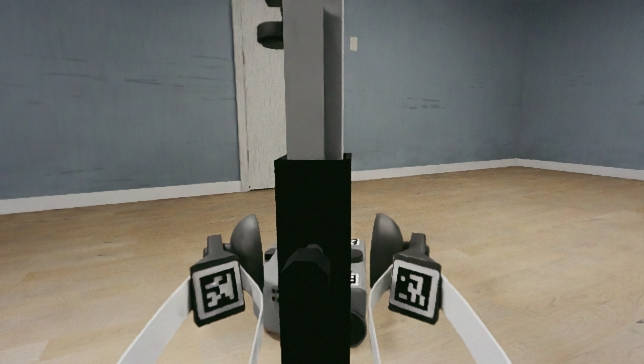

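Emit:
execute_actions([
  {"r1":{"joints":{"arm_m":0.315}},"r2":{"base":{"translate_m":0.005},"joints":{"lift_m":0.36}}},
], cameras=[])

Emit:
execute_actions([
  {"r1":{"joints":{"gripper_m":-0.018}}},
], cameras=[])

Emit:
execute_actions([
  {"r1":{"joints":{"lift_m":0.593}},"r2":{"joints":{"gripper_m":-0.03}}},
], cameras=[])

Emit:
execute_actions([
  {"r2":{"joints":{"arm_m":0.304,"gripper_m":-0.07}}},
], cameras=[])

Emit:
execute_actions([
  {"r2":{"joints":{"arm_m":0.298,"gripper_m":-0.089}}},
], cameras=[])

Emit:
execute_actions([
  {"r1":{"joints":{"lift_m":0.607}}},
], cameras=["r2_head_camera","r2_wrist_camera"])

Scene clock: 72.63 s.
r1.base_odometry: x=+2.247 y=+1.570 heading=+2.909 (m, m, rad; r1's odometry frame)
r1.turned_by_wheels: +0.000 (rad since the last result)
r1.turned_by_imu: +0.001 (rad since the last result)
r1.base_tilt: forward=+0.5 right=-0.7 (deg)
r1.lidar_m: 3.66 3.49 2.80 1.97 1.91 1.96 2.60 2.14 4.27 0.68 2.88 2.96
r1.head_depth_mm: 2813 2255 1873 1603 1405 1254 1146 / 2835 2260 1880 1708 - 1250 1136 / 2842 744 1891 - 1408 1249 1135 / 2531 743 1142 1570 1366 1253 1126 / 2702 2193 1758 1616 1407 1255 1131 / 2612 2269 1876 1603 1411 1252 1130 / 2581 2266 1876 1610 1408 1253 1125
r1.base_status: not commanded
r1.joint_positions: lift_m=+0.580 arm_m=+0.315 wrist_yaw_rad=+0.101 wrist_pitch_rad=-0.024 wrist_roll_rad=+0.015 gripper_m=+0.060 head_pan_rad=-1.563 head_tilt_rad=-0.879
r1.joint_status: all done
r1.motor_effort: left_wheel=-2(2) right_wheel=+1(2) lift_m=+28(28) arm_m=+6(8) wrist_yaw_rad=-1(0) wrist_pitch_rad=+11(11) wrist_roll_rad=+0(0) gripper_m=+0(0) head_pan_rad=-2(1) head_tilt_rad=-5(5) (%)
r1.hand_pose: x=+0.0044 y=-0.7138 z=+0.6887 quat_wxyz=(+0.702, +0.045, -0.711, +0.027) (m; r1's base frame)
r1.wrist_depth_mm: - - - 127 - - - / - - - 130 - - - / - - - 133 - - - / - - - 136 - - - / - - - 140 - - - / - - 293 144 - - - / - - - 147 - - -
r2.base_odometry: x=+0.251 y=+1.767 heading=+1.340 (m, m, rad; r2's odometry frame)
r2.turned_by_wheels: +0.000 (rad since the last result)
r2.turned_by_imu: +0.001 (rad since the last result)
r2.base_tilt: forward=-0.4 right=-0.8 (deg)
r2.lidar_m: 1.68 4.55 2.32 1.69 1.64 1.68 2.29 4.23 4.39 0.72 3.14 3.26
r2.head_depth_mm: 3411 2551 2028 1686 1426 1246 1108 / 3412 2530 1996 1671 1430 1250 1110 / 3258 2497 2008 1656 1450 1269 1117 / 3060 801 982 1586 1349 1235 1105 / 1298 1054 1791 1649 1404 1237 1099 / 2839 2497 1966 1658 1414 1233 1098 / 2741 2479 1970 1641 1410 1233 1096
r2.base_status: done
r2.joint_positions: lift_m=+0.360 arm_m=+0.315 wrist_yaw_rad=+0.102 wrist_pitch_rad=-0.022 wrist_roll_rad=-0.005 gripper_m=+0.060 head_pan_rad=-1.563 head_tilt_rad=-0.879
r2.joint_status: all done
r2.motor_effort: left_wheel=+2(5) right_wheel=-1(3) lift_m=+16(18) arm_m=+3(3) wrist_yaw_rad=-3(3) wrist_pitch_rad=+8(8) wrist_roll_rad=+0(0) gripper_m=+0(1) head_pan_rad=-4(2) head_tilt_rad=-5(4) (%)
r2.hand_pose: x=+0.0045 y=-0.7141 z=+0.4694 quat_wxyz=(+0.709, +0.044, -0.704, +0.028) (m; r2's base frame)
r2.wrist_depth_mm: - - - 169 - - - / - - - 173 - - - / - - - 177 - - - / - - - 175 - - - / - - - 179 - - - / - - - 186 - - - / 861 866 867 190 854 852 837
pictures: none
No camera images: the call's "cameras" was empty. Leave "cameras" out to get every camera's image.

Scene clock: 73.90 s.
r1.base_odometry: x=+2.247 y=+1.570 heading=+2.910 (m, m, rad; r1's odometry frame)
r1.turned_by_wheels: +0.000 (rad since the last result)
r1.turned_by_imu: +0.001 (rad since the last result)
r1.base_tilt: forward=+0.3 right=-0.6 (deg)
r1.lidar_m: 3.68 3.49 2.80 1.97 1.91 1.96 2.61 2.14 4.24 0.68 2.88 2.96
r1.head_depth_mm: 2807 2278 1882 1617 1411 1249 1147 / 2852 2256 1877 1686 - 1244 1134 / 2800 742 1912 - 1410 1254 1140 / 2558 742 1133 1574 1368 1254 1125 / 2744 2191 1759 1612 1400 1254 1127 / 2670 2253 1891 1619 1411 1249 1128 / 2574 2286 1887 1619 1400 1256 1124
r1.base_status: not commanded
r1.joint_positions: lift_m=+0.580 arm_m=+0.315 wrist_yaw_rad=+0.102 wrist_pitch_rad=-0.023 wrist_roll_rad=+0.015 gripper_m=-0.017 head_pan_rad=-1.563 head_tilt_rad=-0.879
r1.joint_status: all done
r1.motor_effort: left_wheel=+1(2) right_wheel=-5(5) lift_m=+29(29) arm_m=-5(7) wrist_yaw_rad=+0(2) wrist_pitch_rad=+10(11) wrist_roll_rad=-1(0) gripper_m=-18(95) head_pan_rad=-2(2) head_tilt_rad=-5(5) (%)
r1.hand_pose: x=+0.0046 y=-0.7146 z=+0.6890 quat_wxyz=(+0.702, +0.045, -0.711, +0.027) (m; r1's base frame)
r1.wrist_depth_mm: - - - 125 - - - / - - - 128 - - - / - - - 131 - - - / - - - 135 - - - / - - - 138 - - - / - - - 141 - - - / - - - 145 - - -
r2.base_odometry: x=+0.251 y=+1.767 heading=+1.340 (m, m, rad; r2's odometry frame)
r2.turned_by_wheels: +0.000 (rad since the last result)
r2.turned_by_imu: +0.000 (rad since the last result)
r2.base_tilt: forward=-0.5 right=-0.9 (deg)
r2.lidar_m: 1.69 4.55 2.32 1.70 1.64 1.69 2.29 4.21 4.39 0.72 3.15 3.25
r2.head_depth_mm: 3432 2517 2016 1663 1430 1250 1109 / 3389 2546 1992 1672 1431 1243 1106 / 3279 2503 2016 1660 1453 1260 1112 / 3022 800 1647 1580 1356 1238 1109 / 1297 1046 1787 1658 1411 1234 1098 / 2847 2478 1985 1644 1405 1237 1094 / 2692 2456 1959 1642 1407 1228 1089
r2.base_status: not commanded
r2.joint_positions: lift_m=+0.360 arm_m=+0.315 wrist_yaw_rad=+0.102 wrist_pitch_rad=-0.022 wrist_roll_rad=-0.005 gripper_m=+0.060 head_pan_rad=-1.563 head_tilt_rad=-0.879
r2.joint_status: not commanded
r2.motor_effort: left_wheel=+2(1) right_wheel=-2(2) lift_m=+16(16) arm_m=+3(3) wrist_yaw_rad=-2(3) wrist_pitch_rad=+8(8) wrist_roll_rad=+0(0) gripper_m=+0(0) head_pan_rad=-3(1) head_tilt_rad=-5(5) (%)
r2.hand_pose: x=+0.0045 y=-0.7141 z=+0.4694 quat_wxyz=(+0.709, +0.044, -0.704, +0.028) (m; r2's base frame)
r2.wrist_depth_mm: - - - 169 - - - / - - - 175 - - - / - - - 178 - - - / - - - 175 - - - / - - - 179 - - - / - - - 185 - - - / 855 875 869 192 864 854 846
pictures: none
No camera images: the call's "cameras" was empty. Leave "cameras" out to get every camera's image.

Scene clock: 75.27 s.
r1.base_odometry: x=+2.247 y=+1.570 heading=+2.910 (m, m, rad; r1's odometry frame)
r1.turned_by_wheels: +0.000 (rad since the last result)
r1.turned_by_imu: +0.000 (rad since the last result)
r1.base_tilt: forward=+0.5 right=-0.5 (deg)
r1.lidar_m: 3.66 3.48 2.81 1.97 1.91 1.95 2.61 2.14 4.29 0.69 2.88 2.95
r1.head_depth_mm: 2836 2258 1864 1602 1404 1261 1149 / 2817 2241 1878 1703 1408 1264 1142 / 2815 741 1920 - 1415 1248 1134 / 2550 742 1144 1582 1364 1256 1125 / 2720 2196 1754 1616 1406 1252 1128 / 2657 2236 1884 1608 1405 1253 1126 / 2564 2242 1882 1604 1407 1251 1125
r1.base_status: not commanded
r1.joint_positions: lift_m=+0.592 arm_m=+0.316 wrist_yaw_rad=+0.102 wrist_pitch_rad=-0.064 wrist_roll_rad=+0.015 gripper_m=-0.017 head_pan_rad=-1.563 head_tilt_rad=-0.879
r1.joint_status: all done
r1.motor_effort: left_wheel=+2(2) right_wheel=-7(6) lift_m=+52(51) arm_m=-8(7) wrist_yaw_rad=-2(0) wrist_pitch_rad=+29(30) wrist_roll_rad=+0(0) gripper_m=-18(20) head_pan_rad=-2(2) head_tilt_rad=-5(5) (%)
r1.hand_pose: x=+0.0045 y=-0.7133 z=+0.6907 quat_wxyz=(+0.702, +0.059, -0.710, +0.013) (m; r1's base frame)
r1.wrist_depth_mm: - - - 122 - - - / - - - 126 - - - / - - - 130 - - - / - - - 134 - - - / - - - 138 - - - / - - - 142 - - - / - - - 148 - - -
r2.base_odometry: x=+0.251 y=+1.767 heading=+1.340 (m, m, rad; r2's odometry frame)
r2.turned_by_wheels: +0.000 (rad since the last result)
r2.turned_by_imu: +0.000 (rad since the last result)
r2.base_tilt: forward=-0.5 right=-0.8 (deg)
r2.lidar_m: 1.68 4.54 2.33 1.69 1.64 1.69 2.30 4.22 4.37 0.73 3.14 3.26
r2.head_depth_mm: 3408 2543 1998 1679 1427 1250 1110 / 3387 2527 2007 1670 1422 1254 1109 / 3201 2517 2006 1662 1456 1259 1111 / 3068 802 1642 1608 1353 1242 1111 / 1298 1011 1782 1654 1417 1235 1097 / 2832 2468 1983 1654 1401 1233 1092 / 2715 2481 1980 1637 1406 1234 1094
r2.base_status: not commanded
r2.joint_positions: lift_m=+0.360 arm_m=+0.315 wrist_yaw_rad=+0.091 wrist_pitch_rad=-0.022 wrist_roll_rad=-0.005 gripper_m=-0.029 head_pan_rad=-1.563 head_tilt_rad=-0.879
r2.joint_status: all done
r2.motor_effort: left_wheel=+0(1) right_wheel=-1(1) lift_m=+16(16) arm_m=+3(3) wrist_yaw_rad=+10(10) wrist_pitch_rad=+8(8) wrist_roll_rad=+0(0) gripper_m=-22(96) head_pan_rad=-3(3) head_tilt_rad=-5(5) (%)
r2.hand_pose: x=+0.0018 y=-0.7143 z=+0.4694 quat_wxyz=(+0.709, +0.040, -0.704, +0.024) (m; r2's base frame)
r2.wrist_depth_mm: - - - 169 - - - / - - - 175 - - - / - - - 178 - - - / - - - 175 - - - / - - - 178 - - - / - - - 150 - - - / 877 847 870 191 873 861 879
pictures: none
No camera images: the call's "cameras" was empty. Leave "cameras" out to get every camera's image.

Scene clock: 76.17 s.
r1.base_odometry: x=+2.247 y=+1.570 heading=+2.910 (m, m, rad; r1's odometry frame)
r1.turned_by_wheels: +0.000 (rad since the last result)
r1.turned_by_imu: +0.000 (rad since the last result)
r1.base_tilt: forward=+0.5 right=-0.5 (deg)
r1.lidar_m: 3.66 3.49 2.80 1.98 1.91 1.96 2.61 2.14 4.26 0.69 2.88 2.96
r1.head_depth_mm: 2797 2252 1874 1609 1414 1258 1143 / 2807 2253 1890 1694 1411 1261 1134 / 2800 742 1928 - 1416 1250 1137 / 2538 743 1155 1563 1374 1254 1125 / 2685 2203 1754 1609 1413 1253 1126 / 2635 2263 1866 1611 1408 1250 1127 / 2550 2248 1863 1611 1410 1251 1131
r1.base_status: not commanded
r1.joint_positions: lift_m=+0.592 arm_m=+0.316 wrist_yaw_rad=+0.102 wrist_pitch_rad=-0.064 wrist_roll_rad=+0.015 gripper_m=-0.017 head_pan_rad=-1.563 head_tilt_rad=-0.879
r1.joint_status: not commanded
r1.motor_effort: left_wheel=+2(2) right_wheel=-6(7) lift_m=+50(52) arm_m=-8(8) wrist_yaw_rad=-1(0) wrist_pitch_rad=+29(29) wrist_roll_rad=+0(1) gripper_m=-19(18) head_pan_rad=-2(2) head_tilt_rad=-4(5) (%)
r1.hand_pose: x=+0.0045 y=-0.7133 z=+0.6907 quat_wxyz=(+0.702, +0.059, -0.710, +0.013) (m; r1's base frame)
r1.wrist_depth_mm: - - - 122 - - - / - - - 126 - - - / - - - 130 - - - / - - - 134 - - - / - - - 137 - - - / - - - 143 - - - / - - - 147 - - -
r2.base_odometry: x=+0.251 y=+1.767 heading=+1.340 (m, m, rad; r2's odometry frame)
r2.turned_by_wheels: +0.000 (rad since the last result)
r2.turned_by_imu: +0.001 (rad since the last result)
r2.base_tilt: forward=-0.5 right=-0.7 (deg)
r2.lidar_m: 1.69 4.55 2.32 1.70 1.64 1.69 2.30 4.20 4.38 0.73 3.15 3.26
r2.head_depth_mm: 3387 2524 1996 1673 1430 1258 1107 / 3380 2486 2015 1659 1424 1244 1102 / 3192 2520 1994 1654 1484 1260 1113 / 3024 799 1654 1588 1362 1242 1113 / 1292 1009 1786 1654 1403 1232 1101 / 2822 2465 1982 1633 1411 1234 1101 / 2711 2478 1976 1631 1404 1229 1099
r2.base_status: not commanded
r2.joint_positions: lift_m=+0.360 arm_m=+0.305 wrist_yaw_rad=+0.095 wrist_pitch_rad=-0.018 wrist_roll_rad=-0.005 gripper_m=-0.069 head_pan_rad=-1.563 head_tilt_rad=-0.879
r2.joint_status: all done
r2.on_its_own: arm_m is at rest, and its effort (-17) is outside its rest range (-14 to +14)
r2.motor_effort: left_wheel=+3(4) right_wheel=-6(7) lift_m=+17(17) arm_m=-17(20) wrist_yaw_rad=+5(10) wrist_pitch_rad=+7(8) wrist_roll_rad=+0(0) gripper_m=-34(100) head_pan_rad=-2(2) head_tilt_rad=-4(4) (%)
r2.hand_pose: x=+0.0029 y=-0.7050 z=+0.4703 quat_wxyz=(+0.709, +0.040, -0.704, +0.027) (m; r2's base frame)
r2.wrist_depth_mm: - - - 179 - - - / - - - 183 - - - / - - - 187 - - - / - - - 183 - - - / - - - 188 - - - / - - - 171 - - - / 879 880 821 201 849 843 849
pictures: none
No camera images: the call's "cameras" was empty. Leave "cameras" out to get every camera's image.

Scene clock: 76.87 s.
r1.base_odometry: x=+2.247 y=+1.570 heading=+2.910 (m, m, rad; r1's odometry frame)
r1.turned_by_wheels: +0.000 (rad since the last result)
r1.turned_by_imu: +0.000 (rad since the last result)
r1.base_tilt: forward=+0.5 right=-0.6 (deg)
r1.lidar_m: 3.66 3.48 2.81 1.98 1.91 1.95 2.61 2.14 4.27 0.69 2.88 2.95
r1.head_depth_mm: 2800 2237 1871 1610 1403 1265 1142 / 2820 2255 1866 1693 1406 1261 1136 / 2797 744 1930 - 1405 1250 1135 / 2541 744 1169 1558 1372 1253 1130 / 2691 2177 1746 1605 1410 1248 1130 / 2639 2257 1879 1601 1403 1249 1127 / 2582 2244 1878 1605 1409 1252 1125
r1.base_status: not commanded
r1.joint_positions: lift_m=+0.592 arm_m=+0.316 wrist_yaw_rad=+0.102 wrist_pitch_rad=-0.064 wrist_roll_rad=+0.015 gripper_m=-0.017 head_pan_rad=-1.563 head_tilt_rad=-0.879
r1.joint_status: not commanded
r1.motor_effort: left_wheel=+2(2) right_wheel=-7(6) lift_m=+51(52) arm_m=-8(8) wrist_yaw_rad=-1(1) wrist_pitch_rad=+29(29) wrist_roll_rad=-1(0) gripper_m=-20(19) head_pan_rad=-2(2) head_tilt_rad=-5(5) (%)
r1.hand_pose: x=+0.0045 y=-0.7133 z=+0.6907 quat_wxyz=(+0.702, +0.059, -0.710, +0.013) (m; r1's base frame)
r1.wrist_depth_mm: - - - 122 - - - / - - - 125 - - - / - - - 130 - - - / - - - 134 - - - / - - - 138 - - - / - - - 142 - - - / - - - 147 - - -
r2.base_odometry: x=+0.251 y=+1.767 heading=+1.340 (m, m, rad; r2's odometry frame)
r2.turned_by_wheels: +0.000 (rad since the last result)
r2.turned_by_imu: +0.000 (rad since the last result)
r2.base_tilt: forward=-0.5 right=-0.8 (deg)
r2.lidar_m: 1.68 4.55 2.33 1.69 1.64 1.69 2.30 4.22 4.38 0.73 3.15 3.27
r2.head_depth_mm: 3388 2534 2017 1665 1426 1244 1106 / 3382 2510 2002 1672 1425 1241 1106 / 3189 2514 1996 1658 1482 1266 1114 / 3018 801 1645 1586 1373 1234 1110 / 1288 1011 1805 1645 1405 1241 1094 / 2835 2466 1968 1654 1409 1229 1097 / 2689 2430 1973 1651 1410 1234 1096
r2.base_status: not commanded
r2.joint_positions: lift_m=+0.360 arm_m=+0.299 wrist_yaw_rad=+0.099 wrist_pitch_rad=-0.015 wrist_roll_rad=-0.005 gripper_m=-0.087 head_pan_rad=-1.563 head_tilt_rad=-0.879
r2.joint_status: all done
r2.on_its_own: arm_m is at rest, and its effort (-18) is outside its rest range (-14 to +14)
r2.motor_effort: left_wheel=+4(3) right_wheel=-6(6) lift_m=+17(17) arm_m=-18(19) wrist_yaw_rad=+1(5) wrist_pitch_rad=+6(7) wrist_roll_rad=+0(0) gripper_m=-39(100) head_pan_rad=-3(3) head_tilt_rad=-5(5) (%)
r2.hand_pose: x=+0.0037 y=-0.6990 z=+0.4710 quat_wxyz=(+0.709, +0.040, -0.704, +0.029) (m; r2's base frame)
r2.wrist_depth_mm: - - - 185 - - - / - - - 190 - - - / - - - 193 - - - / - - - 190 - - - / - - - 193 - - - / - - - 178 - - - / 877 893 874 207 884 864 864
pictures: none
No camera images: the call's "cameras" was empty. Leave "cameras" out to get every camera's image.

Scene clock: 77.67 s.
r1.base_odometry: x=+2.247 y=+1.570 heading=+2.910 (m, m, rad; r1's odometry frame)
r1.turned_by_wheels: +0.000 (rad since the last result)
r1.turned_by_imu: +0.000 (rad since the last result)
r1.base_tilt: forward=+0.6 right=-0.5 (deg)
r1.lidar_m: 3.66 3.48 2.80 1.98 1.91 1.96 2.60 2.14 4.28 0.69 2.87 2.96
r1.head_depth_mm: 2822 2248 1880 1613 1406 1275 1142 / 2816 2254 1871 - 1404 1261 1129 / 2790 723 1929 - 1406 1257 1133 / 2542 721 1173 1564 1374 1253 1125 / 2697 2195 1753 1611 1404 1249 1124 / 2644 2256 1881 1601 1408 1251 1125 / 2573 2270 1868 1614 1408 1256 1130
r1.base_status: not commanded
r1.joint_positions: lift_m=+0.606 arm_m=+0.316 wrist_yaw_rad=+0.102 wrist_pitch_rad=-0.076 wrist_roll_rad=+0.015 gripper_m=-0.017 head_pan_rad=-1.563 head_tilt_rad=-0.879
r1.joint_status: all done
r1.on_its_own: wrist_pitch_rad is at rest, and its effort (+35) is outside its rest range (-20 to +32)
r1.motor_effort: left_wheel=+2(2) right_wheel=-8(7) lift_m=+53(53) arm_m=-8(9) wrist_yaw_rad=-1(2) wrist_pitch_rad=+35(36) wrist_roll_rad=+0(1) gripper_m=-20(19) head_pan_rad=-2(2) head_tilt_rad=-5(6) (%)
r1.hand_pose: x=+0.0045 y=-0.7128 z=+0.7015 quat_wxyz=(+0.702, +0.063, -0.709, +0.008) (m; r1's base frame)
r1.wrist_depth_mm: - - - 122 - - - / - - - 125 - - - / - - - 129 - - - / - - - 134 - - - / - - - 138 - - - / - - 480 142 - - - / - - - 148 - - -
r2.base_odometry: x=+0.251 y=+1.767 heading=+1.340 (m, m, rad; r2's odometry frame)
r2.turned_by_wheels: +0.000 (rad since the last result)
r2.turned_by_imu: +0.000 (rad since the last result)
r2.base_tilt: forward=-0.5 right=-0.8 (deg)
r2.lidar_m: 1.68 4.55 2.33 1.69 1.64 1.69 2.30 4.21 4.38 0.72 3.13 3.26
r2.head_depth_mm: 3398 2541 2015 1668 1429 1240 1115 / 3374 2503 2001 1661 1419 1245 1107 / 3198 2483 1981 1667 1473 1264 1113 / 3076 776 954 1577 1372 1232 1107 / 1266 977 1812 1659 1412 1237 1099 / 2840 2475 1964 1635 1411 1227 1099 / 2714 2500 1973 1640 1401 1233 1095
r2.base_status: not commanded
r2.joint_positions: lift_m=+0.360 arm_m=+0.299 wrist_yaw_rad=+0.099 wrist_pitch_rad=-0.015 wrist_roll_rad=-0.005 gripper_m=-0.084 head_pan_rad=-1.563 head_tilt_rad=-0.879
r2.joint_status: not commanded
r2.on_its_own: arm_m is at rest, and its effort (-18) is outside its rest range (-14 to +14)
r2.motor_effort: left_wheel=+3(3) right_wheel=-5(6) lift_m=+17(17) arm_m=-18(18) wrist_yaw_rad=+0(1) wrist_pitch_rad=+6(6) wrist_roll_rad=+0(0) gripper_m=-38(38) head_pan_rad=-1(3) head_tilt_rad=-5(5) (%)
r2.hand_pose: x=+0.0037 y=-0.6990 z=+0.4710 quat_wxyz=(+0.709, +0.040, -0.704, +0.029) (m; r2's base frame)
r2.wrist_depth_mm: - - - 185 - - - / - - - 190 - - - / - - - 193 - - - / - - - 190 - - - / - - - 193 - - - / - - - 200 - - - / 870 908 890 207 865 845 828
pictures: r2_head_camera (sideways: a quarter turn clockwise sets it upright), r2_wrist_camera
Images, in order (width x height): r2_head_camera 896x504, r2_wrist_camera 644x364.

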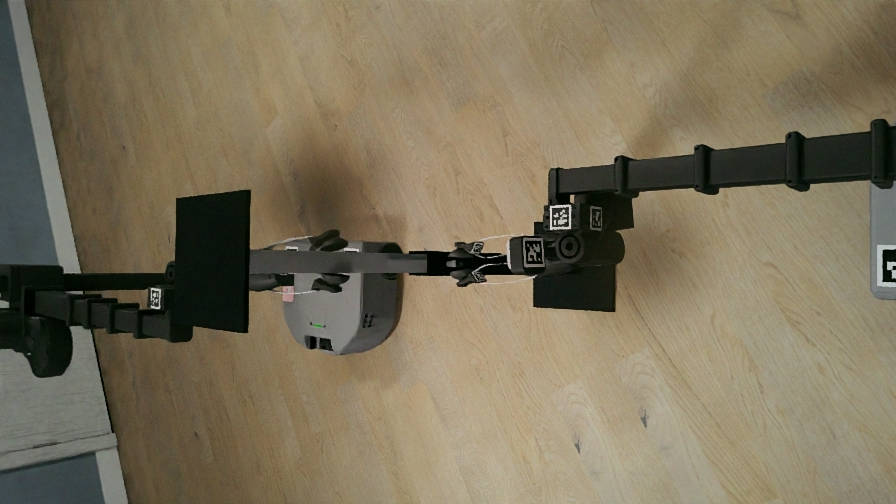

